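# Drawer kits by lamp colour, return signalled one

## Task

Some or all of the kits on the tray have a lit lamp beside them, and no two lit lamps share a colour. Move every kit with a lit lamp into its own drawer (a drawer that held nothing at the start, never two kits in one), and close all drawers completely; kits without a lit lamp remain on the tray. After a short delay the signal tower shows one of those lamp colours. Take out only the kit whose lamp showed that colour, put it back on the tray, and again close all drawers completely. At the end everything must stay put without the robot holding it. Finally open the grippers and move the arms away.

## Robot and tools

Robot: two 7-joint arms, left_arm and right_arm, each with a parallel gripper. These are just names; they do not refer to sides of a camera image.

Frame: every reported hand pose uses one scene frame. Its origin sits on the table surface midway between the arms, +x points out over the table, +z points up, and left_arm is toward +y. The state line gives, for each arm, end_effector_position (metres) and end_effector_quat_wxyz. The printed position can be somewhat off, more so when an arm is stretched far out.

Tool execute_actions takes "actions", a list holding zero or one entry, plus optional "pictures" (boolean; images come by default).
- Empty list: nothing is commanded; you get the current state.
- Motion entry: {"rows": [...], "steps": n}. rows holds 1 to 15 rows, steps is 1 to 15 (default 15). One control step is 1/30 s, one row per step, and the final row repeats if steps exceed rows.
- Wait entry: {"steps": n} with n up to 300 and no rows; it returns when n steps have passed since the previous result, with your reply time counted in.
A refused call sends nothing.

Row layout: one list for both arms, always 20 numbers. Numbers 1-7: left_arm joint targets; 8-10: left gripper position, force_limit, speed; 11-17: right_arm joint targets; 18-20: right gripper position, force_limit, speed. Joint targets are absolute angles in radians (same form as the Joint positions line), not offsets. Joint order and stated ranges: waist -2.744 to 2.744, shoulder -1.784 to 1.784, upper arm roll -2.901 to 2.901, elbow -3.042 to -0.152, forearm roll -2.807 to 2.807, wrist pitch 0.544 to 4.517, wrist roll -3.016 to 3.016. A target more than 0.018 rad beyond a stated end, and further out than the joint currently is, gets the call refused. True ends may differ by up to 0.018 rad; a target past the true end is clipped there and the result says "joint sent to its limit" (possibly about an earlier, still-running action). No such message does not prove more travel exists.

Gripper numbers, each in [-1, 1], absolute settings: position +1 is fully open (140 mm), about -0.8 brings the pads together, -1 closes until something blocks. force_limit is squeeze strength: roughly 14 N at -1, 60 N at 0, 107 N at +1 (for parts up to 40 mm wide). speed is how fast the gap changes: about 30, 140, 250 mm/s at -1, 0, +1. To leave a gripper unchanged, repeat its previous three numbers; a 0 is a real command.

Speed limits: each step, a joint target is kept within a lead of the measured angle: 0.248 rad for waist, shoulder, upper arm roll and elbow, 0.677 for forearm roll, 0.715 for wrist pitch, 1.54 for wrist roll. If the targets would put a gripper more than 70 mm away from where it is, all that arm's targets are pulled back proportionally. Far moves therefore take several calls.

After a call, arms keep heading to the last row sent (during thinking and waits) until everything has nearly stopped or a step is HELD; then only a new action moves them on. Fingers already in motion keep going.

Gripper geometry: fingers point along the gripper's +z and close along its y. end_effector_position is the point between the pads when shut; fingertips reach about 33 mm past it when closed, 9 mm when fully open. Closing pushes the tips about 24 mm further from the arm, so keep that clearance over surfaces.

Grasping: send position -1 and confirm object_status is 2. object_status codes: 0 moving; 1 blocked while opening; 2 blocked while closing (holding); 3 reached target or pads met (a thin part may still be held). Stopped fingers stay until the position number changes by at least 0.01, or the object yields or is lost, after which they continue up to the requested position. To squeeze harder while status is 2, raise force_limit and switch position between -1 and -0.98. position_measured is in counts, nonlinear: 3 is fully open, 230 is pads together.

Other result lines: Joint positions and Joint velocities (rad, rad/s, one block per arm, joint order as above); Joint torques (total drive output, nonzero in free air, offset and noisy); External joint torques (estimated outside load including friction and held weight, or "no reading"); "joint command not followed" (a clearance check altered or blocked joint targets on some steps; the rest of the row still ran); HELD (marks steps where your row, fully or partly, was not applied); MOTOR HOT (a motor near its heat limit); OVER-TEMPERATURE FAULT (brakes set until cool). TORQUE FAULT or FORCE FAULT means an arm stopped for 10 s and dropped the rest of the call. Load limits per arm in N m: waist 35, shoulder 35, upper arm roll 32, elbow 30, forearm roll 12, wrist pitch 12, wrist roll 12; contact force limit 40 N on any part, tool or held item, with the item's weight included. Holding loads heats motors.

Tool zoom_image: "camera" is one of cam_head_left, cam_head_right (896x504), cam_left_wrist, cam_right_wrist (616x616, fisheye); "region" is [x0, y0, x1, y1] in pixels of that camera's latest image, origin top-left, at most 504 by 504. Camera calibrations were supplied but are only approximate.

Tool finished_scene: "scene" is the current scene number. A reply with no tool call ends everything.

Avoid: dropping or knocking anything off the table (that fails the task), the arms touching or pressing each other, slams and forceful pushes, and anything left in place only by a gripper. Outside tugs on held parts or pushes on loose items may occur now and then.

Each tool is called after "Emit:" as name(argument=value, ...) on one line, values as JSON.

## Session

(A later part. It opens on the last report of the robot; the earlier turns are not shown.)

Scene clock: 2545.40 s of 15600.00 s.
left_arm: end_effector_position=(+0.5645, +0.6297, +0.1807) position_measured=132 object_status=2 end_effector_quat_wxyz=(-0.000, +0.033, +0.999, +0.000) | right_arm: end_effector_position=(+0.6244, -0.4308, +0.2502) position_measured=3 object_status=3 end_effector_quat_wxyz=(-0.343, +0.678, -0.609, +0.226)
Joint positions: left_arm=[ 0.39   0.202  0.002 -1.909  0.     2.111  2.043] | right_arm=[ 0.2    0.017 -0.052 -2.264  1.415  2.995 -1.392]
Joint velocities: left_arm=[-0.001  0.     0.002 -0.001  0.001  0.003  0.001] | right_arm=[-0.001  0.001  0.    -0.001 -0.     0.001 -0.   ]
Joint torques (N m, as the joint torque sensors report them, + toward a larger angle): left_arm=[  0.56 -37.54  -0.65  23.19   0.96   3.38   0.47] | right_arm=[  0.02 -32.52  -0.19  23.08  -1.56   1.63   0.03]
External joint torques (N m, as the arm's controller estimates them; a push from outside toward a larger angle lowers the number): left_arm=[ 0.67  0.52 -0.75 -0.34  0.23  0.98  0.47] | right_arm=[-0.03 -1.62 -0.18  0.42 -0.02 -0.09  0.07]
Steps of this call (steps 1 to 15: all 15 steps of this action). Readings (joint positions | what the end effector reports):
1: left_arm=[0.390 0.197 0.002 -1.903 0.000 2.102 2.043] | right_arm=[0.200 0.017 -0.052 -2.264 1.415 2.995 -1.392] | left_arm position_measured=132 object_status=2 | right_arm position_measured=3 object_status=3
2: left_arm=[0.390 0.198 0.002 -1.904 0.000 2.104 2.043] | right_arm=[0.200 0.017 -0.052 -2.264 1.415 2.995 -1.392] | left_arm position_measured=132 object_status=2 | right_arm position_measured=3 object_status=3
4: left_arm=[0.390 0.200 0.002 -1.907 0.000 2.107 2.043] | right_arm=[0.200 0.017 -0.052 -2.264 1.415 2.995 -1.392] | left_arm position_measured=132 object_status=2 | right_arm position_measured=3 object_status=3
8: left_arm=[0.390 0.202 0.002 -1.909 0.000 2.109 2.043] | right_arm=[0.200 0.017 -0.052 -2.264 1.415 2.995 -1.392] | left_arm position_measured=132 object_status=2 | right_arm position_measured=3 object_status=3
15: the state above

Emit:
execute_actions(actions=[{"rows":[[0.393,0.2045,0,-1.913,0,2.128,2.05,-0.3,-0.3,-0.7,0.2,0.017,-0.05,-2.264,1.415,2.995,-1.392,1,0,0],[0.393,0.2068,0,-1.9163,0,2.128,2.05,-0.3,-0.3,-0.7,0.2,0.017,-0.05,-2.264,1.415,2.995,-1.392,1,0,0]],"steps":15}], pictures=false)

Scene clock: 2554.30 s of 15600.00 s.
left_arm: end_effector_position=(+0.5646, +0.6297, +0.1765) position_measured=132 object_status=2 end_effector_quat_wxyz=(+0.000, +0.033, +0.999, +0.000) | right_arm: end_effector_position=(+0.6244, -0.4308, +0.2502) position_measured=3 object_status=3 end_effector_quat_wxyz=(-0.343, +0.678, -0.609, +0.226)
Joint positions: left_arm=[ 0.39   0.206  0.002 -1.915  0.     2.122  2.043] | right_arm=[ 0.2    0.017 -0.052 -2.264  1.415  2.995 -1.392]
Joint velocities: left_arm=[ 0.     0.001 -0.     0.001  0.     0.002  0.   ] | right_arm=[-0.     0.002  0.001 -0.003  0.    -0.001 -0.   ]
Joint torques (N m, as the joint torque sensors report them, + toward a larger angle): left_arm=[  0.75 -36.81  -0.94  22.29   0.84   3.38   0.39] | right_arm=[ -0.15 -32.5    0.04  22.97  -1.5    1.65   0.04]
External joint torques (N m, as the arm's controller estimates them; a push from outside toward a larger angle lowers the number): left_arm=[ 0.81  1.2  -1.09 -1.15  0.11  0.97  0.39] | right_arm=[-0.05 -1.74  0.2   0.44  0.02 -0.08  0.08]
Steps of this call (steps 1 to 15: the robot went on to your last target; steps 16 to 90: nothing new was sent; then 5.40 s passed at rest; steps 91 to 105: all 15 steps of this action). Readings (joint positions | what the end effector reports):
91: left_arm=[0.390 0.202 0.002 -1.910 0.000 2.114 2.043] | right_arm=[0.200 0.017 -0.052 -2.264 1.415 2.995 -1.392] | left_arm position_measured=132 object_status=2 | right_arm position_measured=3 object_status=3
92: left_arm=[0.390 0.202 0.002 -1.911 0.000 2.116 2.043] | right_arm=[0.200 0.017 -0.052 -2.264 1.415 2.995 -1.392] | left_arm position_measured=132 object_status=2 | right_arm position_measured=3 object_status=3
94: left_arm=[0.390 0.204 0.002 -1.914 0.000 2.118 2.043] | right_arm=[0.200 0.017 -0.052 -2.264 1.415 2.995 -1.392] | left_arm position_measured=132 object_status=2 | right_arm position_measured=3 object_status=3
98: left_arm=[0.390 0.206 0.002 -1.915 0.000 2.121 2.043] | right_arm=[0.200 0.017 -0.052 -2.264 1.415 2.995 -1.392] | left_arm position_measured=132 object_status=2 | right_arm position_measured=3 object_status=3
105: the state above

Emit:
execute_actions(actions=[{"rows":[[0.393,0.2095,0,-1.9195,0,2.136,2.05,-0.3,-0.3,-0.7,0.2,0.017,-0.05,-2.264,1.415,2.995,-1.392,1,0,0],[0.393,0.211,0,-1.922,0,2.137,2.05,-0.3,-0.3,-0.7,0.2,0.017,-0.05,-2.264,1.415,2.995,-1.392,1,0,0]],"steps":15}], pictures=false)

Scene clock: 2562.50 s of 15600.00 s.
left_arm: end_effector_position=(+0.5661, +0.6303, +0.1760) position_measured=132 object_status=2 end_effector_quat_wxyz=(+0.003, +0.033, +0.999, +0.002) | right_arm: end_effector_position=(+0.6244, -0.4308, +0.2502) position_measured=3 object_status=3 end_effector_quat_wxyz=(-0.343, +0.678, -0.609, +0.226)
Joint positions: left_arm=[ 0.391  0.206  0.002 -1.918  0.     2.131  2.044] | right_arm=[ 0.2    0.017 -0.052 -2.264  1.415  2.995 -1.392]
Joint velocities: left_arm=[ 0.     0.     0.    -0.     0.001  0.002  0.   ] | right_arm=[-0.001  0.001  0.    -0.     0.001  0.001  0.001]
Joint torques (N m, as the joint torque sensors report them, + toward a larger angle): left_arm=[  1.11 -34.39  -1.23  20.51   0.83   3.43   0.38] | right_arm=[  0.26 -32.52  -0.21  22.91  -1.54   1.56   0.05]
External joint torques (N m, as the arm's controller estimates them; a push from outside toward a larger angle lowers the number): left_arm=[ 1.1   3.74 -1.46 -2.98  0.11  1.01  0.38] | right_arm=[ 0.41 -1.79  0.    0.36 -0.03 -0.18  0.09]
Steps of this call (steps 1 to 15: the robot went on to your last target; steps 16 to 90: nothing new was sent; then 4.70 s passed at rest; steps 91 to 105: all 15 steps of this action). Readings (joint positions | what the end effector reports):
91: left_arm=[0.391 0.206 0.002 -1.916 0.000 2.124 2.044] | right_arm=[0.200 0.017 -0.052 -2.264 1.415 2.995 -1.392] | left_arm position_measured=132 object_status=2 | right_arm position_measured=3 object_status=3
92: left_arm=[0.391 0.206 0.002 -1.917 0.000 2.125 2.044] | right_arm=[0.200 0.017 -0.052 -2.264 1.415 2.995 -1.392] | left_arm position_measured=132 object_status=2 | right_arm position_measured=3 object_status=3
94: left_arm=[0.391 0.206 0.002 -1.917 0.000 2.127 2.044] | right_arm=[0.200 0.017 -0.052 -2.264 1.415 2.995 -1.392] | left_arm position_measured=132 object_status=2 | right_arm position_measured=3 object_status=3
98: left_arm=[0.391 0.206 0.002 -1.918 0.000 2.129 2.044] | right_arm=[0.200 0.017 -0.052 -2.264 1.415 2.995 -1.392] | left_arm position_measured=132 object_status=2 | right_arm position_measured=3 object_status=3
105: the state above

Emit:
execute_actions(actions=[{"rows":[[0.393,0.205,0,-1.916,0,2.131,2.05,-0.3,-0.3,-0.7,0.2,0.017,-0.05,-2.264,1.415,2.995,-1.392,1,0,0],[0.393,0.205,0,-1.916,0,2.131,2.05,-0.3,-0.3,-0.7,0.2,0.017,-0.05,-2.264,1.415,2.995,-1.392,1,0,0],[0.393,0.205,0,-1.916,0,2.131,2.05,-0.3,-0.3,-0.7,0.2,0.017,-0.05,-2.264,1.415,2.995,-1.392,1,0,0],[0.393,0.205,0,-1.916,0,2.131,2.05,0.15,-0.3,-0.5,0.2,0.017,-0.05,-2.264,1.415,2.995,-1.392,1,0,0]],"steps":15}], pictures=false)

Emit:
execute_actions(actions=[{"rows":[[0.393,0.2,0,-1.908,0,2.09,2.05,0.15,-0.3,-0.5,0.2,0.017,-0.05,-2.264,1.415,2.995,-1.392,1,0,0],[0.393,0.193,0,-1.896,0,2.07,2.05,0.15,-0.3,-0.5,0.2,0.017,-0.05,-2.264,1.415,2.995,-1.392,1,0,0],[0.393,0.185,0,-1.882,0,2.05,2.05,0.15,-0.3,-0.5,0.2,0.017,-0.05,-2.264,1.415,2.995,-1.392,1,0,0],[0.393,0.177,0,-1.866,0,2.02,2.05,0.15,-0.3,-0.5,0.2,0.017,-0.05,-2.264,1.415,2.995,-1.392,1,0,0],[0.393,0.169,0,-1.85,0,2.0,2.05,0.15,-0.3,-0.5,0.2,0.017,-0.05,-2.264,1.415,2.995,-1.392,1,0,0],[0.393,0.161,0,-1.833,0,1.98,2.05,0.15,-0.3,-0.5,0.2,0.017,-0.05,-2.264,1.415,2.995,-1.392,1,0,0],[0.393,0.155,0,-1.816,0,1.97,2.05,0.15,-0.3,-0.5,0.2,0.017,-0.05,-2.264,1.415,2.995,-1.392,1,0,0]],"steps":13}], pictures=false)

Emit:
execute_actions(actions=[{"rows":[[0.393,-0.4685,0,-2.387,0,1.95,1.6,-0.2,0,0,0.2,0.017,-0.05,-2.264,1.415,2.995,-1.392,1,0,0]],"steps":15}], pictures=false)

Emit:
execute_actions(actions=[{"rows":[[1.18,-0.45,0,-2.75,0.3,2.9,1.45,-0.2,0,0,0.2,0.017,-0.05,-2.264,1.415,2.995,-1.392,1,0,0]],"steps":15}], pictures=false)

Emit:
execute_actions(actions=[{"steps":20}], pictures=false)

Emit:
execute_actions(actions=[{"rows":[[1.18,-0.12,0,-2.79,0.8,3.65,1.45,-0.2,0,0,0.2,0.017,-0.05,-2.264,1.415,2.995,-1.392,1,0,0]],"steps":15}], pictures=false)

Emit:
execute_actions(actions=[{"steps":12}], pictures=false)

Emit:
execute_actions(actions=[{"rows":[[1.18,0.305,0,-2.722,1.337,4.163,1.45,-0.2,0,0,0.2,0.017,-0.05,-2.264,1.415,2.995,-1.392,1,0,0]],"steps":15}], pictures=false)

Emit:
execute_actions(actions=[{"steps":35}])

Scene clock: 2594.30 s of 15600.00 s.
left_arm: end_effector_position=(+0.5665, +0.6305, +0.1766) position_measured=110 object_status=0 end_effector_quat_wxyz=(+0.004, +0.033, +0.999, +0.002) | right_arm: end_effector_position=(+0.6244, -0.4308, +0.2502) position_measured=3 object_status=3 end_effector_quat_wxyz=(-0.343, +0.678, -0.609, +0.226)
Joint positions: left_arm=[ 0.391  0.206  0.002 -1.917  0.     2.131  2.044] | right_arm=[ 0.2    0.017 -0.052 -2.264  1.415  2.995 -1.392]
Joint velocities: left_arm=[-0.001  0.001 -0.     0.001  0.     0.     0.002] | right_arm=[ 0.    -0.002  0.     0.     0.003 -0.001 -0.   ]
Joint torques (N m, as the joint torque sensors report them, + toward a larger angle): left_arm=[  0.47 -38.07  -1.13  23.72   0.84   2.59   0.45] | right_arm=[  0.19 -32.62  -0.32  23.2   -1.51   1.65   0.1 ]
External joint torques (N m, as the arm's controller estimates them; a push from outside toward a larger angle lowers the number): left_arm=[ 0.52  0.08 -1.3   0.17  0.11  0.15  0.45] | right_arm=[ 0.16 -1.5  -0.3   0.41  0.03 -0.08  0.15]
Steps of this call (steps 1 to 15: the robot went on to your last target; steps 16 to 90: nothing new was sent; then 28.30 s passed at rest; steps 91 to 105: all 15 steps of this action). Readings (joint positions | what the end effector reports):
91: left_arm=[0.391 0.206 0.002 -1.918 0.000 2.131 2.044] | right_arm=[0.200 0.017 -0.052 -2.264 1.415 2.995 -1.392] | left_arm position_measured=132 object_status=2 | right_arm position_measured=3 object_status=3
92: left_arm=[0.391 0.206 0.002 -1.917 0.000 2.131 2.044] | right_arm=[0.200 0.017 -0.052 -2.264 1.415 2.995 -1.392] | left_arm position_measured=132 object_status=2 | right_arm position_measured=3 object_status=3
94: left_arm=[0.391 0.206 0.002 -1.917 0.000 2.131 2.044] | right_arm=[0.200 0.017 -0.052 -2.264 1.415 2.995 -1.392] | left_arm position_measured=132 object_status=0 | right_arm position_measured=3 object_status=3
98: left_arm=[0.391 0.206 0.002 -1.917 0.000 2.131 2.044] | right_arm=[0.200 0.017 -0.052 -2.264 1.415 2.995 -1.392] | left_arm position_measured=114 object_status=0 | right_arm position_measured=3 object_status=3
105: the state above

Scene clock: 2594.73 s of 15600.00 s.
left_arm: end_effector_position=(+0.5730, +0.6333, +0.2458) position_measured=110 object_status=3 end_effector_quat_wxyz=(+0.014, +0.033, +0.999, +0.007) | right_arm: end_effector_position=(+0.6244, -0.4308, +0.2502) position_measured=3 object_status=3 end_effector_quat_wxyz=(-0.343, +0.678, -0.609, +0.226)
Joint positions: left_arm=[ 0.391  0.151  0.002 -1.815  0.     1.997  2.044] | right_arm=[ 0.2    0.017 -0.052 -2.264  1.415  2.995 -1.392]
Joint velocities: left_arm=[ 0.001  0.002  0.002  0.001  0.002 -0.13  -0.001] | right_arm=[-0.001 -0.001  0.     0.    -0.002  0.001  0.   ]
Joint torques (N m, as the joint torque sensors report them, + toward a larger angle): left_arm=[  0.21 -34.46  -0.46  23.42   0.85   1.65   0.41] | right_arm=[  0.36 -32.88  -0.29  23.16  -1.55   1.65   0.01]
External joint torques (N m, as the arm's controller estimates them; a push from outside toward a larger angle lowers the number): left_arm=[-0.19 -0.79 -0.98  0.71  0.09 -0.6   0.41] | right_arm=[ 0.36 -1.86 -0.23  0.44 -0.01 -0.09  0.05]
Steps of this call (steps 1 to 13: all 13 steps of this action). Readings (joint positions | what the end effector reports):
1: left_arm=[0.391 0.205 0.002 -1.916 0.000 2.125 2.044] | right_arm=[0.200 0.017 -0.052 -2.264 1.415 2.995 -1.392] | left_arm position_measured=110 object_status=0 | right_arm position_measured=3 object_status=3
2: left_arm=[0.391 0.205 0.002 -1.912 0.000 2.116 2.044] | right_arm=[0.200 0.017 -0.052 -2.264 1.415 2.995 -1.392] | left_arm position_measured=110 object_status=3 | right_arm position_measured=3 object_status=3
4: left_arm=[0.391 0.199 0.002 -1.896 0.000 2.089 2.044] | right_arm=[0.200 0.017 -0.052 -2.264 1.415 2.995 -1.392] | left_arm position_measured=110 object_status=3 | right_arm position_measured=3 object_status=3
8: left_arm=[0.391 0.169 0.002 -1.840 0.000 2.030 2.044] | right_arm=[0.200 0.017 -0.052 -2.264 1.415 2.995 -1.392] | left_arm position_measured=110 object_status=3 | right_arm position_measured=3 object_status=3
13: the state above

Scene clock: 2595.23 s of 15600.00 s.
left_arm: end_effector_position=(+0.3993, +0.5583, +0.2884) position_measured=154 object_status=3 end_effector_quat_wxyz=(+0.023, -0.134, +0.991, +0.006) | right_arm: end_effector_position=(+0.6244, -0.4308, +0.2502) position_measured=3 object_status=3 end_effector_quat_wxyz=(-0.343, +0.678, -0.609, +0.226)
Joint positions: left_arm=[ 0.391 -0.467  0.002 -2.377  0.     1.957  1.708] | right_arm=[ 0.2    0.017 -0.052 -2.264  1.415  2.995 -1.392]
Joint velocities: left_arm=[-0.    -0.014 -0.002 -0.107  0.    -0.018 -0.336] | right_arm=[-0.001  0.001 -0.    -0.001 -0.001  0.001 -0.   ]
Joint torques (N m, as the joint torque sensors report them, + toward a larger angle): left_arm=[  0.98 -15.44  -0.64  23.82   0.81   2.06  -0.3 ] | right_arm=[  0.29 -32.44  -0.23  22.95  -1.59   1.65   0.02]
External joint torques (N m, as the arm's controller estimates them; a push from outside toward a larger angle lowers the number): left_arm=[ 1.04 -0.87 -0.13 -0.54  0.02 -0.51 -0.3 ] | right_arm=[ 0.4  -1.63 -0.05  0.35 -0.07 -0.08  0.06]
Steps of this call (steps 1 to 15: all 15 steps of this action). Readings (joint positions | what the end effector reports):
1: left_arm=[0.391 0.116 0.002 -1.867 0.000 1.997 2.013] | right_arm=[0.200 0.017 -0.052 -2.264 1.415 2.995 -1.392] | left_arm position_measured=110 object_status=0 | right_arm position_measured=3 object_status=3
2: left_arm=[0.391 0.063 0.002 -1.931 0.000 1.989 1.982] | right_arm=[0.200 0.017 -0.052 -2.264 1.415 2.995 -1.392] | left_arm position_measured=116 object_status=0 | right_arm position_measured=3 object_status=3
4: left_arm=[0.391 -0.054 0.002 -2.054 0.000 1.980 1.925] | right_arm=[0.200 0.017 -0.052 -2.264 1.415 2.995 -1.392] | left_arm position_measured=131 object_status=0 | right_arm position_measured=3 object_status=3
8: left_arm=[0.391 -0.317 0.002 -2.294 0.000 1.965 1.825] | right_arm=[0.200 0.017 -0.052 -2.264 1.415 2.995 -1.392] | left_arm position_measured=154 object_status=0 | right_arm position_measured=3 object_status=3
15: the state above

Scene clock: 2595.73 s of 15600.00 s.
left_arm: end_effector_position=(+0.2752, +0.7942, +0.2068) position_measured=154 object_status=3 end_effector_quat_wxyz=(+0.125, -0.358, +0.912, +0.154) | right_arm: end_effector_position=(+0.6244, -0.4308, +0.2502) position_measured=3 object_status=3 end_effector_quat_wxyz=(-0.343, +0.678, -0.609, +0.226)
Joint positions: left_arm=[ 0.938 -0.45  -0.003 -2.717  0.248  2.635  1.577] | right_arm=[ 0.2    0.017 -0.052 -2.264  1.415  2.995 -1.392]
Joint velocities: left_arm=[ 1.286  0.002  0.066 -0.198  0.2    0.823 -0.212] | right_arm=[ 0.001  0.001 -0.     0.    -0.002 -0.001  0.001]
Joint torques (N m, as the joint torque sensors report them, + toward a larger angle): left_arm=[ -4.52 -15.3   -1.66  23.11   1.59   4.26  -0.27] | right_arm=[ -0.15 -32.61  -0.24  23.1   -1.55   1.61   0.06]
External joint torques (N m, as the arm's controller estimates them; a push from outside toward a larger angle lowers the number): left_arm=[ 0.64  1.19  1.57 -1.18  0.94  0.98 -0.26] | right_arm=[-0.25 -1.79 -0.27  0.48 -0.01 -0.1   0.11]
Steps of this call (steps 1 to 15: all 15 steps of this action). Readings (joint positions | what the end effector reports):
1: left_arm=[0.407 -0.469 -0.005 -2.395 0.021 1.996 1.700] | right_arm=[0.200 0.017 -0.052 -2.264 1.415 2.995 -1.392] | left_arm position_measured=154 object_status=3 | right_arm position_measured=3 object_status=3
2: left_arm=[0.430 -0.469 -0.007 -2.420 0.042 2.039 1.692] | right_arm=[0.200 0.017 -0.052 -2.264 1.415 2.995 -1.392] | left_arm position_measured=154 object_status=3 | right_arm position_measured=3 object_status=3
4: left_arm=[0.487 -0.467 -0.007 -2.476 0.085 2.134 1.675] | right_arm=[0.200 0.017 -0.052 -2.264 1.415 2.995 -1.392] | left_arm position_measured=154 object_status=3 | right_arm position_measured=3 object_status=3
8: left_arm=[0.630 -0.459 -0.006 -2.605 0.164 2.353 1.637] | right_arm=[0.200 0.017 -0.052 -2.264 1.415 2.995 -1.392] | left_arm position_measured=154 object_status=3 | right_arm position_measured=3 object_status=3
15: the state above

Scene clock: 2596.40 s of 15600.00 s.
left_arm: end_effector_position=(+0.2065, +0.8818, +0.2444) position_measured=154 object_status=3 end_effector_quat_wxyz=(+0.207, -0.469, +0.831, +0.215) | right_arm: end_effector_position=(+0.6244, -0.4308, +0.2502) position_measured=3 object_status=3 end_effector_quat_wxyz=(-0.343, +0.678, -0.609, +0.226)
Joint positions: left_arm=[ 1.177 -0.45   0.003 -2.748  0.297  2.89   1.472] | right_arm=[ 0.2    0.017 -0.052 -2.264  1.415  2.995 -1.392]
Joint velocities: left_arm=[-0.001 -0.     0.001 -0.     0.002  0.034 -0.05 ] | right_arm=[ 0.001 -0.002 -0.001 -0.     0.001 -0.001  0.001]
Joint torques (N m, as the joint torque sensors report them, + toward a larger angle): left_arm=[  1.12 -15.88  -2.04  21.8    1.2    4.1   -0.35] | right_arm=[  0.2  -32.56  -0.24  23.06  -1.56   1.66   0.04]
External joint torques (N m, as the arm's controller estimates them; a push from outside toward a larger angle lowers the number): left_arm=[ 1.09 -0.72 -1.89 -1.37  1.    0.84 -0.34] | right_arm=[ 0.23 -1.51 -0.15  0.32 -0.02 -0.07  0.08]
Steps of this call (steps 1 to 20: the robot went on to your last target). Readings (joint positions | what the end effector reports):
1: left_arm=[0.984 -0.450 -0.002 -2.723 0.254 2.662 1.570] | right_arm=[0.200 0.017 -0.052 -2.264 1.415 2.995 -1.392] | left_arm position_measured=154 object_status=3 | right_arm position_measured=3 object_status=3
2: left_arm=[1.029 -0.450 -0.002 -2.729 0.261 2.692 1.562] | right_arm=[0.200 0.017 -0.052 -2.264 1.415 2.995 -1.392] | left_arm position_measured=154 object_status=3 | right_arm position_measured=3 object_status=3
4: left_arm=[1.110 -0.450 0.001 -2.739 0.275 2.754 1.542] | right_arm=[0.200 0.017 -0.052 -2.264 1.415 2.995 -1.392] | left_arm position_measured=154 object_status=3 | right_arm position_measured=3 object_status=3
8: left_arm=[1.169 -0.450 0.005 -2.747 0.289 2.831 1.512] | right_arm=[0.200 0.017 -0.052 -2.264 1.415 2.995 -1.392] | left_arm position_measured=154 object_status=3 | right_arm position_measured=3 object_status=3
20: the state above

Scene clock: 2596.90 s of 15600.00 s.
left_arm: end_effector_position=(+0.3439, +0.8417, +0.1937) position_measured=154 object_status=3 end_effector_quat_wxyz=(+0.335, -0.208, +0.893, +0.216) | right_arm: end_effector_position=(+0.6244, -0.4308, +0.2502) position_measured=3 object_status=3 end_effector_quat_wxyz=(-0.343, +0.678, -0.609, +0.226)
Joint positions: left_arm=[ 1.181 -0.124  0.001 -2.79   0.772  3.556  1.462] | right_arm=[ 0.2    0.017 -0.052 -2.264  1.415  2.995 -1.392]
Joint velocities: left_arm=[-0.001  0.028  0.001  0.001  0.214  0.543 -0.019] | right_arm=[ 0.    -0.    -0.    -0.    -0.001 -0.    -0.   ]
Joint torques (N m, as the joint torque sensors report them, + toward a larger angle): left_arm=[ -0.68 -20.9   -0.16  17.89  -0.11   3.88  -0.31] | right_arm=[  0.33 -32.79   0.05  23.5   -1.55   1.65   0.06]
External joint torques (N m, as the arm's controller estimates them; a push from outside toward a larger angle lowers the number): left_arm=[-1.17  1.17 -0.84 -0.52  0.83  0.76 -0.3 ] | right_arm=[ 0.24 -1.74  0.03  0.75 -0.01 -0.07  0.1 ]
Steps of this call (steps 1 to 15: all 15 steps of this action). Readings (joint positions | what the end effector reports):
1: left_arm=[1.180 -0.429 0.005 -2.749 0.349 2.948 1.471] | right_arm=[0.200 0.017 -0.052 -2.264 1.415 2.995 -1.392] | left_arm position_measured=154 object_status=3 | right_arm position_measured=3 object_status=3
2: left_arm=[1.180 -0.394 0.005 -2.750 0.400 3.009 1.471] | right_arm=[0.200 0.017 -0.052 -2.264 1.415 2.995 -1.392] | left_arm position_measured=154 object_status=3 | right_arm position_measured=3 object_status=3
4: left_arm=[1.181 -0.317 0.004 -2.758 0.491 3.121 1.470] | right_arm=[0.200 0.017 -0.052 -2.264 1.415 2.995 -1.392] | left_arm position_measured=154 object_status=3 | right_arm position_measured=3 object_status=3
8: left_arm=[1.181 -0.193 0.003 -2.779 0.638 3.318 1.468] | right_arm=[0.200 0.017 -0.052 -2.264 1.415 2.995 -1.392] | left_arm position_measured=154 object_status=3 | right_arm position_measured=3 object_status=3
15: the state above

Scene clock: 2597.30 s of 15600.00 s.
left_arm: end_effector_position=(+0.3610, +0.8361, +0.2136) position_measured=154 object_status=3 end_effector_quat_wxyz=(+0.370, -0.189, +0.883, +0.218) | right_arm: end_effector_position=(+0.6244, -0.4308, +0.2502) position_measured=3 object_status=3 end_effector_quat_wxyz=(-0.343, +0.678, -0.609, +0.226)
Joint positions: left_arm=[ 1.181 -0.122  0.001 -2.79   0.796  3.638  1.458] | right_arm=[ 0.2    0.017 -0.052 -2.264  1.415  2.995 -1.392]
Joint velocities: left_arm=[ 0.002  0.001  0.     0.     0.008  0.048 -0.006] | right_arm=[-0.    -0.    -0.    -0.    -0.001 -0.001 -0.001]
Joint torques (N m, as the joint torque sensors report them, + toward a larger angle): left_arm=[ -0.86 -19.57  -0.63  17.33   0.01   3.94  -0.27] | right_arm=[  0.17 -32.72  -0.3   23.03  -1.53   1.64   0.01]
External joint torques (N m, as the arm's controller estimates them; a push from outside toward a larger angle lowers the number): left_arm=[-0.93  1.76 -0.9  -0.5   0.85  0.73 -0.27] | right_arm=[ 0.13 -1.89 -0.27  0.39  0.   -0.08  0.05]
Steps of this call (steps 1 to 12: the robot went on to your last target). Readings (joint positions | what the end effector reports):
1: left_arm=[1.181 -0.123 0.001 -2.790 0.779 3.573 1.462] | right_arm=[0.200 0.017 -0.052 -2.264 1.415 2.995 -1.392] | left_arm position_measured=154 object_status=3 | right_arm position_measured=3 object_status=3
2: left_arm=[1.181 -0.123 0.001 -2.790 0.783 3.586 1.461] | right_arm=[0.200 0.017 -0.052 -2.264 1.415 2.995 -1.392] | left_arm position_measured=154 object_status=3 | right_arm position_measured=3 object_status=3
4: left_arm=[1.181 -0.123 0.001 -2.790 0.789 3.606 1.460] | right_arm=[0.200 0.017 -0.052 -2.264 1.415 2.995 -1.392] | left_arm position_measured=154 object_status=3 | right_arm position_measured=3 object_status=3
8: left_arm=[1.181 -0.122 0.001 -2.790 0.795 3.628 1.459] | right_arm=[0.200 0.017 -0.052 -2.264 1.415 2.995 -1.392] | left_arm position_measured=154 object_status=3 | right_arm position_measured=3 object_status=3
12: the state above

Scene clock: 2597.80 s of 15600.00 s.
left_arm: end_effector_position=(+0.4302, +0.6509, +0.1311) position_measured=154 object_status=3 end_effector_quat_wxyz=(+0.466, +0.018, +0.885, +0.002) | right_arm: end_effector_position=(+0.6244, -0.4308, +0.2502) position_measured=3 object_status=3 end_effector_quat_wxyz=(-0.343, +0.678, -0.609, +0.226)
Joint positions: left_arm=[ 1.182  0.295  0.002 -2.729  1.293  4.074  1.458] | right_arm=[ 0.2    0.017 -0.052 -2.264  1.415  2.995 -1.392]
Joint velocities: left_arm=[-0.001  0.167 -0.001  0.022  0.363  0.501 -0.002] | right_arm=[ 0.001  0.001 -0.    -0.     0.    -0.     0.001]
Joint torques (N m, as the joint torque sensors report them, + toward a larger angle): left_arm=[ -0.5  -31.3   -1.34  12.34   0.04   4.36  -0.35] | right_arm=[  0.27 -32.86  -0.33  22.71  -1.52   1.68   0.02]
External joint torques (N m, as the arm's controller estimates them; a push from outside toward a larger angle lowers the number): left_arm=[-1.47  0.   -1.34  0.32  0.92  0.82 -0.33] | right_arm=[ 0.26 -1.97 -0.27  0.04  0.02 -0.04  0.06]
Steps of this call (steps 1 to 15: all 15 steps of this action). Readings (joint positions | what the end effector reports):
1: left_arm=[1.183 -0.105 0.003 -2.781 0.837 3.669 1.458] | right_arm=[0.200 0.017 -0.052 -2.264 1.415 2.995 -1.392] | left_arm position_measured=154 object_status=3 | right_arm position_measured=3 object_status=3
2: left_arm=[1.183 -0.078 0.003 -2.771 0.880 3.702 1.458] | right_arm=[0.200 0.017 -0.052 -2.264 1.415 2.995 -1.392] | left_arm position_measured=154 object_status=3 | right_arm position_measured=3 object_status=3
4: left_arm=[1.183 -0.018 0.003 -2.758 0.962 3.765 1.458] | right_arm=[0.200 0.017 -0.052 -2.264 1.415 2.995 -1.392] | left_arm position_measured=154 object_status=3 | right_arm position_measured=3 object_status=3
8: left_arm=[1.183 0.125 0.003 -2.739 1.105 3.883 1.458] | right_arm=[0.200 0.017 -0.052 -2.264 1.415 2.995 -1.392] | left_arm position_measured=154 object_status=3 | right_arm position_measured=3 object_status=3
15: the state above

Scene clock: 2598.97 s of 15600.00 s.
left_arm: end_effector_position=(+0.4369, +0.6352, +0.1544) position_measured=154 object_status=3 end_effector_quat_wxyz=(+0.500, +0.037, +0.865, -0.014) | right_arm: end_effector_position=(+0.6244, -0.4308, +0.2502) position_measured=3 object_status=3 end_effector_quat_wxyz=(-0.343, +0.678, -0.609, +0.226)
Joint positions: left_arm=[ 1.182  0.303  0.002 -2.723  1.334  4.159  1.457] | right_arm=[ 0.2    0.017 -0.052 -2.264  1.415  2.995 -1.392]
Joint velocities: left_arm=[ 0.001  0.001  0.001 -0.001  0.001  0.001 -0.001] | right_arm=[ 0.001 -0.001  0.001 -0.001  0.001  0.001  0.001]
Joint torques (N m, as the joint torque sensors report them, + toward a larger angle): left_arm=[ -1.5  -26.24  -1.67   9.41   0.55   4.12  -0.27] | right_arm=[  0.47 -32.97  -0.17  23.05  -1.55   1.61   0.04]
External joint torques (N m, as the arm's controller estimates them; a push from outside toward a larger angle lowers the number): left_arm=[-1.51  1.14 -0.8  -0.25  0.9   0.82 -0.25] | right_arm=[ 0.43 -2.   -0.15  0.37 -0.02 -0.11  0.09]
Steps of this call (steps 1 to 30: the robot went on to your last target; steps 31 to 35: nothing new was sent). Readings (joint positions | what the end effector reports):
1: left_arm=[1.182 0.299 0.002 -2.728 1.303 4.089 1.458] | right_arm=[0.200 0.017 -0.052 -2.264 1.415 2.995 -1.392] | left_arm position_measured=154 object_status=3 | right_arm position_measured=3 object_status=3
2: left_arm=[1.182 0.301 0.002 -2.727 1.311 4.102 1.458] | right_arm=[0.200 0.017 -0.052 -2.264 1.415 2.995 -1.392] | left_arm position_measured=154 object_status=3 | right_arm position_measured=3 object_status=3
4: left_arm=[1.182 0.302 0.002 -2.725 1.321 4.121 1.457] | right_arm=[0.200 0.017 -0.052 -2.264 1.415 2.995 -1.392] | left_arm position_measured=154 object_status=3 | right_arm position_measured=3 object_status=3
8: left_arm=[1.182 0.303 0.002 -2.724 1.330 4.142 1.457] | right_arm=[0.200 0.017 -0.052 -2.264 1.415 2.995 -1.392] | left_arm position_measured=154 object_status=3 | right_arm position_measured=3 object_status=3
35: the state above
All arms were judged still, so your last target was given up. Only a new action makes them travel on or press farther. Fingers that are still opening or closing keep moving.
camera_calibration (this result's frames):
cam_left_wrist: T_world_to_cam=[[0.204418, 0.971143, 0.12286, -0.716987], [0.0758128, -0.14084, 0.987125, -0.0829617], [0.975943, -0.192472, -0.102415, -0.0977576], [0, 0, 0, 1]] pos_world=[0.248261, 0.665797, 0.159971]
cam_right_wrist: T_world_to_cam=[[-0.683746, -0.0235459, -0.729341, 0.596444], [-0.41939, 0.830599, 0.366356, 0.519314], [0.597164, 0.556372, -0.577794, 0.187585], [0, 0, 0, 1]] pos_world=[0.513591, -0.521665, 0.353142]

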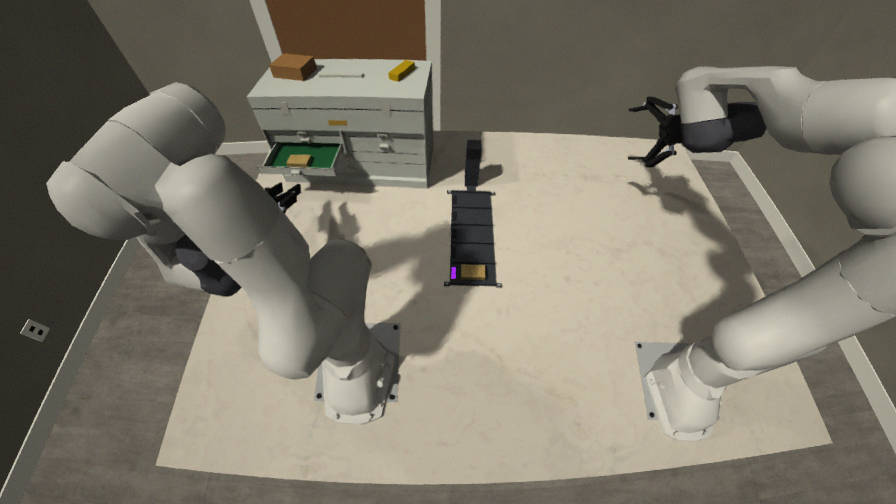

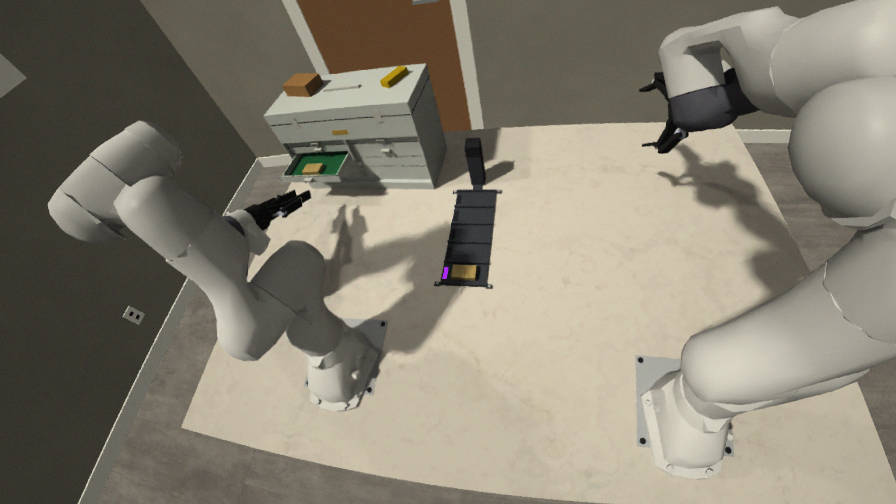

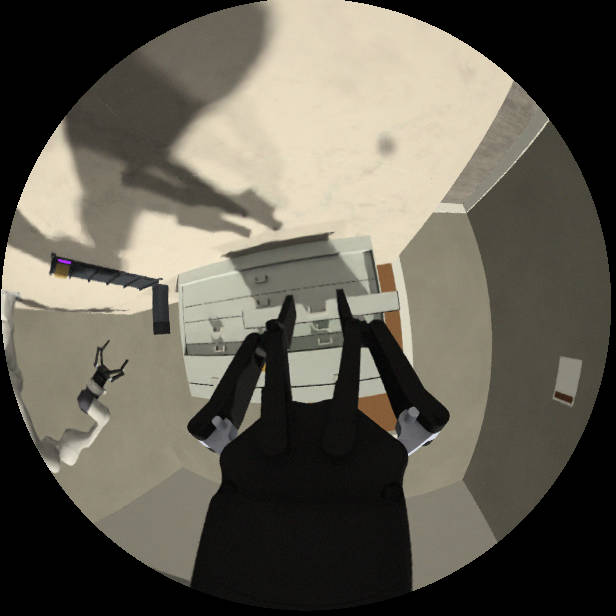

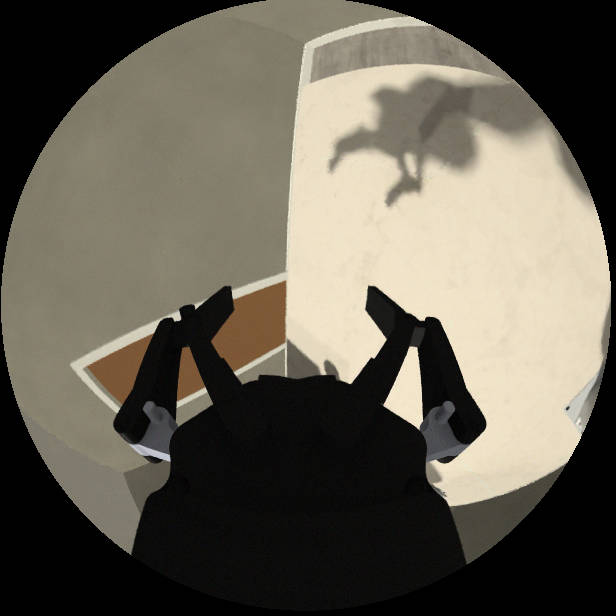

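Emit:
execute_actions(actions=[])

Scene clock: 2668.03 s of 15600.00 s.
left_arm: end_effector_position=(+0.4370, +0.6352, +0.1545) position_measured=154 object_status=3 end_effector_quat_wxyz=(+0.500, +0.037, +0.865, -0.014) | right_arm: end_effector_position=(+0.6244, -0.4308, +0.2502) position_measured=3 object_status=3 end_effector_quat_wxyz=(-0.343, +0.678, -0.609, +0.226)
Joint positions: left_arm=[ 1.182  0.303  0.002 -2.723  1.334  4.159  1.457] | right_arm=[ 0.2    0.017 -0.052 -2.264  1.415  2.995 -1.392]
Joint velocities: left_arm=[-0.001  0.001  0.001  0.001  0.001  0.001 -0.   ] | right_arm=[-0.001  0.     0.    -0.001 -0.001  0.001 -0.001]
Joint torques (N m, as the joint torque sensors report them, + toward a larger angle): left_arm=[ -1.92 -26.5   -1.77  10.91   0.53   4.05  -0.35] | right_arm=[  0.25 -32.65  -0.17  23.41  -1.6    1.68   0.04]
External joint torques (N m, as the arm's controller estimates them; a push from outside toward a larger angle lowers the number): left_arm=[-1.93  0.89 -0.9   1.19  0.89  0.75 -0.33] | right_arm=[ 0.21 -1.79 -0.15  0.78 -0.07 -0.04  0.08]
Steps of this call (steps 1 to 90: nothing new was sent; then 66.07 s passed at rest). Readings (joint positions | what the end effector reports):
1: left_arm=[1.182 0.303 0.002 -2.723 1.334 4.159 1.457] | right_arm=[0.200 0.017 -0.052 -2.264 1.415 2.995 -1.392] | left_arm position_measured=154 object_status=3 | right_arm position_measured=3 object_status=3
2: left_arm=[1.182 0.303 0.002 -2.723 1.334 4.159 1.457] | right_arm=[0.200 0.017 -0.052 -2.264 1.415 2.995 -1.392] | left_arm position_measured=154 object_status=3 | right_arm position_measured=3 object_status=3
4: left_arm=[1.182 0.303 0.002 -2.723 1.334 4.159 1.457] | right_arm=[0.200 0.017 -0.052 -2.264 1.415 2.995 -1.392] | left_arm position_measured=154 object_status=3 | right_arm position_measured=3 object_status=3
8: left_arm=[1.182 0.303 0.002 -2.723 1.334 4.159 1.457] | right_arm=[0.200 0.017 -0.052 -2.264 1.415 2.995 -1.392] | left_arm position_measured=154 object_status=3 | right_arm position_measured=3 object_status=3
90: the state above
camera_calibration (this result's frames):
cam_left_wrist: T_world_to_cam=[[0.204431, 0.971143, 0.122841, -0.717005], [0.0756014, -0.14078, 0.98715, -0.0829718], [0.975957, -0.192517, -0.1022, -0.0977867], [0, 0, 0, 1]] pos_world=[0.248286, 0.665807, 0.159989]
cam_right_wrist: T_world_to_cam=[[-0.683746, -0.0235459, -0.729341, 0.596444], [-0.41939, 0.830599, 0.366356, 0.519314], [0.597164, 0.556372, -0.577794, 0.187585], [0, 0, 0, 1]] pos_world=[0.513591, -0.521665, 0.353142]

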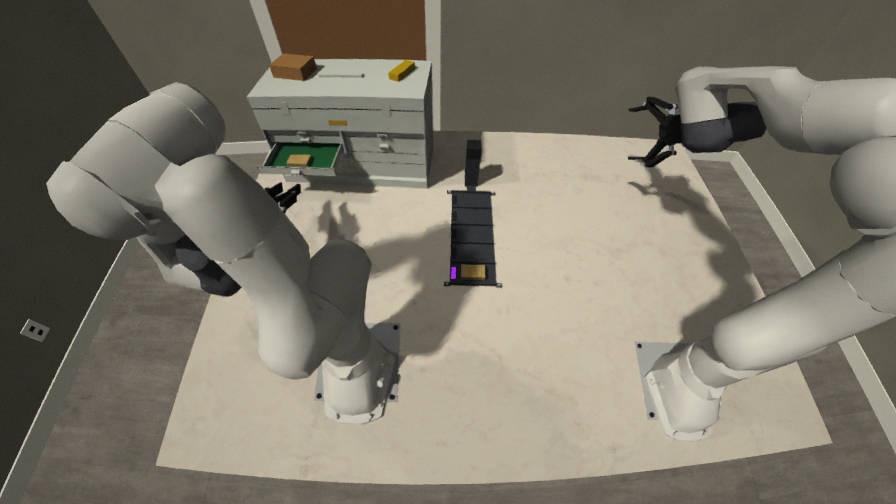

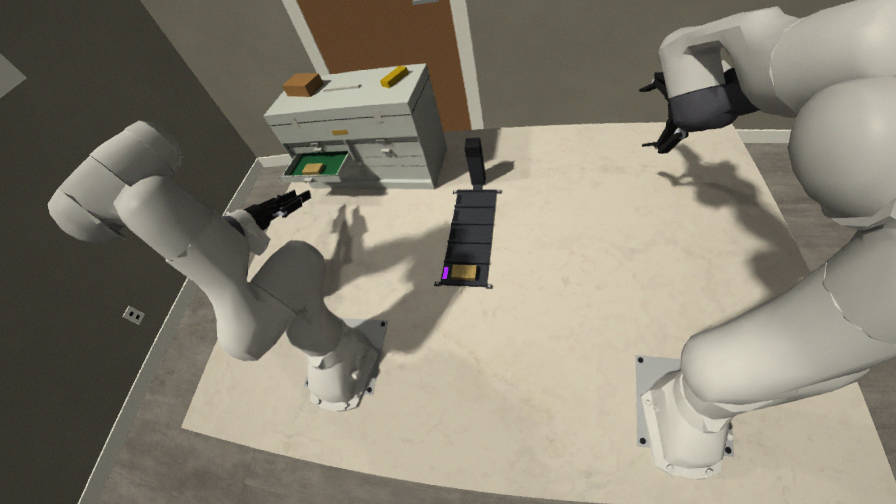

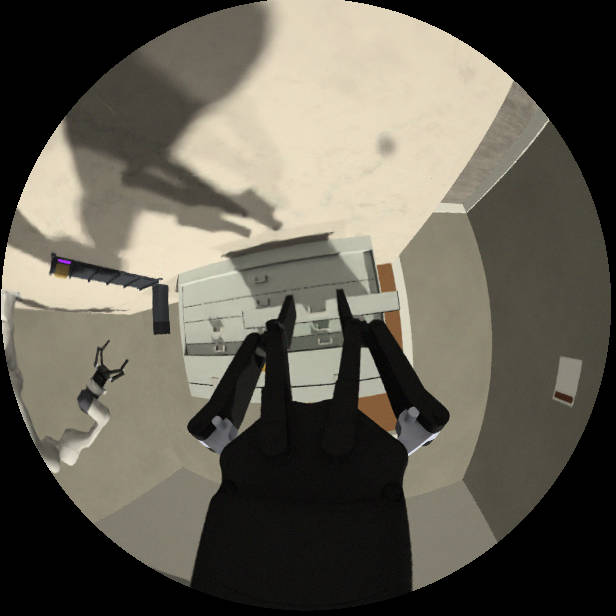

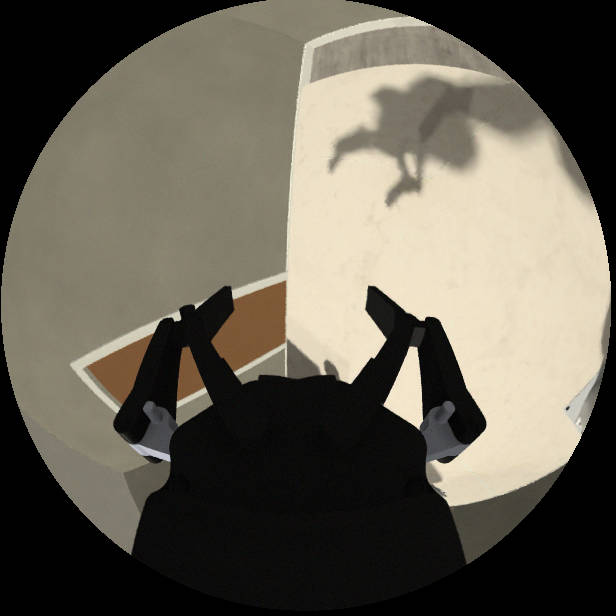

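Advance to o=.11 gradually.

Emit:
execute_actions(actions=[{"rows":[[1.15,0.31,0,-2.709,1.31,4.157,1.44,-0.2,0,-0.5,0.2,0.017,-0.05,-2.264,1.415,2.995,-1.392,1,0,0],[1.135,0.313,0,-2.702,1.295,4.154,1.435,-0.2,0,-0.5,0.2,0.017,-0.05,-2.264,1.415,2.995,-1.392,1,0,0],[1.12,0.316,0,-2.696,1.28,4.151,1.43,-0.2,0,-0.5,0.2,0.017,-0.05,-2.264,1.415,2.995,-1.392,1,0,0],[1.105,0.318,0,-2.689,1.268,4.148,1.427,-0.2,0,-0.5,0.2,0.017,-0.05,-2.264,1.415,2.995,-1.392,1,0,0],[1.09,0.321,0,-2.682,1.256,4.146,1.424,-0.2,0,-0.5,0.2,0.017,-0.05,-2.264,1.415,2.995,-1.392,1,0,0],[1.075,0.324,0,-2.676,1.244,4.143,1.42,-0.2,0,-0.5,0.2,0.017,-0.05,-2.264,1.415,2.995,-1.392,1,0,0],[1.06,0.327,0,-2.669,1.232,4.14,1.418,-0.2,0,-0.5,0.2,0.017,-0.05,-2.264,1.415,2.995,-1.392,1,0,0],[1.045,0.33,0,-2.662,1.22,4.137,1.416,-0.2,0,-0.5,0.2,0.017,-0.05,-2.264,1.415,2.995,-1.392,1,0,0],[1.03,0.332,0,-2.656,1.216,4.135,1.416,-0.2,0,-0.5,0.2,0.017,-0.05,-2.264,1.415,2.995,-1.392,1,0,0]],"steps":15}])

Scene clock: 2683.73 s of 15600.00 s.
left_arm: end_effector_position=(+0.4876, +0.6246, +0.1581) position_measured=154 object_status=3 end_effector_quat_wxyz=(+0.505, +0.051, +0.862, -0.016) | right_arm: end_effector_position=(+0.6244, -0.4308, +0.2502) position_measured=3 object_status=3 end_effector_quat_wxyz=(-0.343, +0.678, -0.609, +0.226)
Joint positions: left_arm=[ 1.034  0.329 -0.    -2.658  1.225  4.142  1.432] | right_arm=[ 0.2    0.017 -0.052 -2.264  1.415  2.995 -1.392]
Joint velocities: left_arm=[-0.018  0.006  0.001  0.012 -0.052 -0.018 -0.031] | right_arm=[ 0.    -0.    -0.     0.     0.    -0.     0.001]
Joint torques (N m, as the joint torque sensors report them, + toward a larger angle): left_arm=[ -2.07 -28.06  -0.48  10.79  -0.93   2.66  -0.27] | right_arm=[  0.07 -32.6   -0.23  23.12  -1.55   1.63   0.07]
External joint torques (N m, as the arm's controller estimates them; a push from outside toward a larger angle lowers the number): left_arm=[-2.34  1.26  0.09  0.06 -0.49 -0.63 -0.24] | right_arm=[ 0.11 -1.63 -0.12  0.4  -0.02 -0.11  0.11]
Steps of this call (steps 1 to 90: nothing new was sent; then 12.20 s passed at rest; steps 91 to 105: all 15 steps of this action). Readings (joint positions | what the end effector reports):
91: left_arm=[1.176 0.304 0.003 -2.721 1.329 4.159 1.456] | right_arm=[0.200 0.017 -0.052 -2.264 1.415 2.995 -1.392] | left_arm position_measured=154 object_status=3 | right_arm position_measured=3 object_status=3
92: left_arm=[1.165 0.307 0.003 -2.715 1.322 4.159 1.454] | right_arm=[0.200 0.017 -0.052 -2.264 1.415 2.995 -1.392] | left_arm position_measured=154 object_status=3 | right_arm position_measured=3 object_status=3
94: left_arm=[1.138 0.311 0.003 -2.704 1.303 4.157 1.451] | right_arm=[0.200 0.017 -0.052 -2.264 1.415 2.995 -1.392] | left_arm position_measured=154 object_status=3 | right_arm position_measured=3 object_status=3
98: left_arm=[1.079 0.322 0.002 -2.677 1.259 4.151 1.442] | right_arm=[0.200 0.017 -0.052 -2.264 1.415 2.995 -1.392] | left_arm position_measured=154 object_status=3 | right_arm position_measured=3 object_status=3
105: the state above
camera_calibration (this result's frames):
cam_left_wrist: T_world_to_cam=[[0.228675, 0.964211, 0.13418, -0.726758], [0.0598677, -0.1515, 0.986643, -0.0774575], [0.97166, -0.217588, -0.0923694, -0.132726], [0, 0, 0, 1]] pos_world=[0.299793, 0.660134, 0.161679]
cam_right_wrist: T_world_to_cam=[[-0.683746, -0.0235458, -0.729341, 0.596444], [-0.41939, 0.830599, 0.366356, 0.519314], [0.597164, 0.556372, -0.577793, 0.187585], [0, 0, 0, 1]] pos_world=[0.513591, -0.521665, 0.353142]

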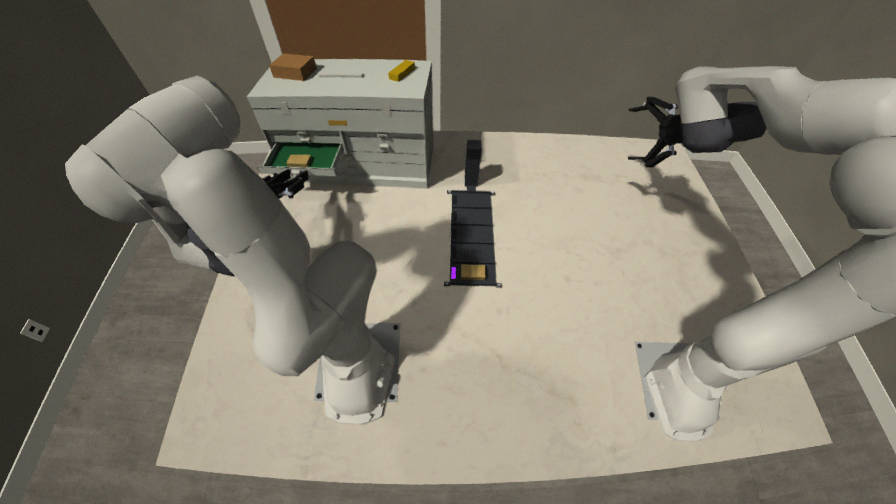

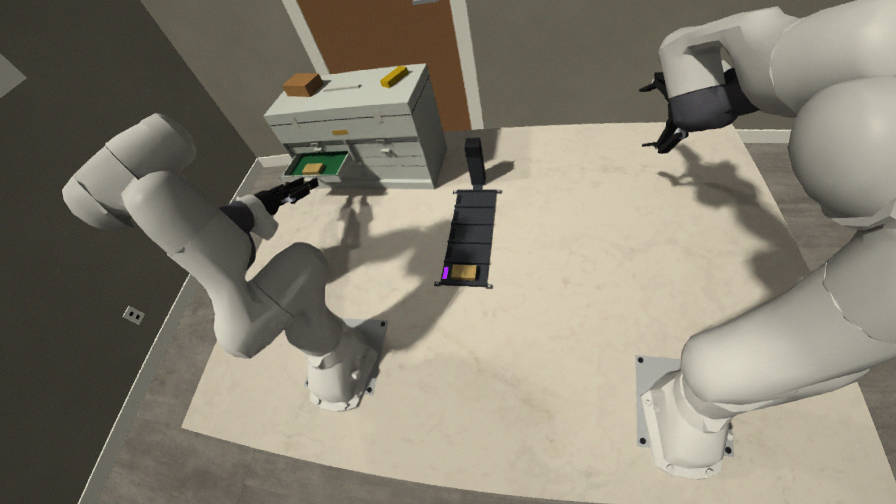

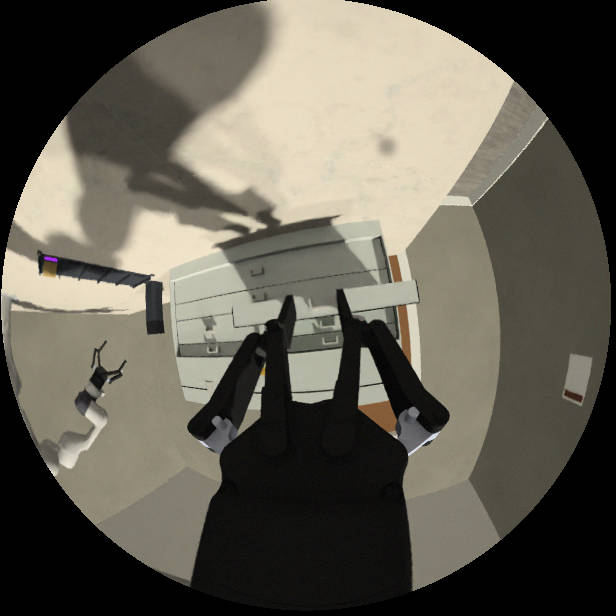

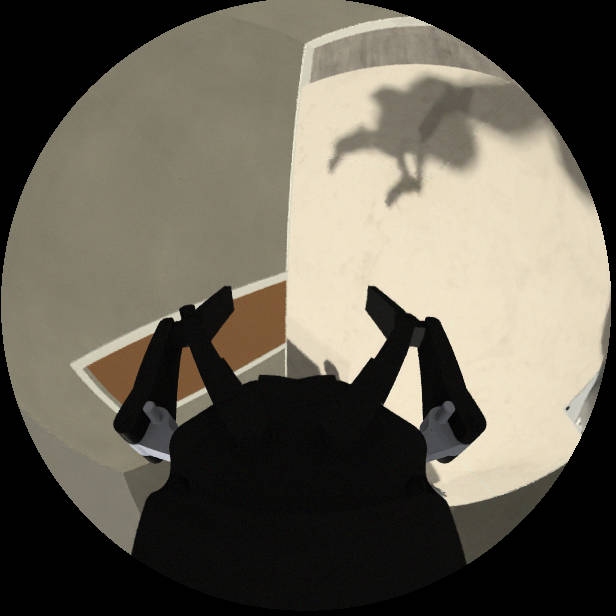

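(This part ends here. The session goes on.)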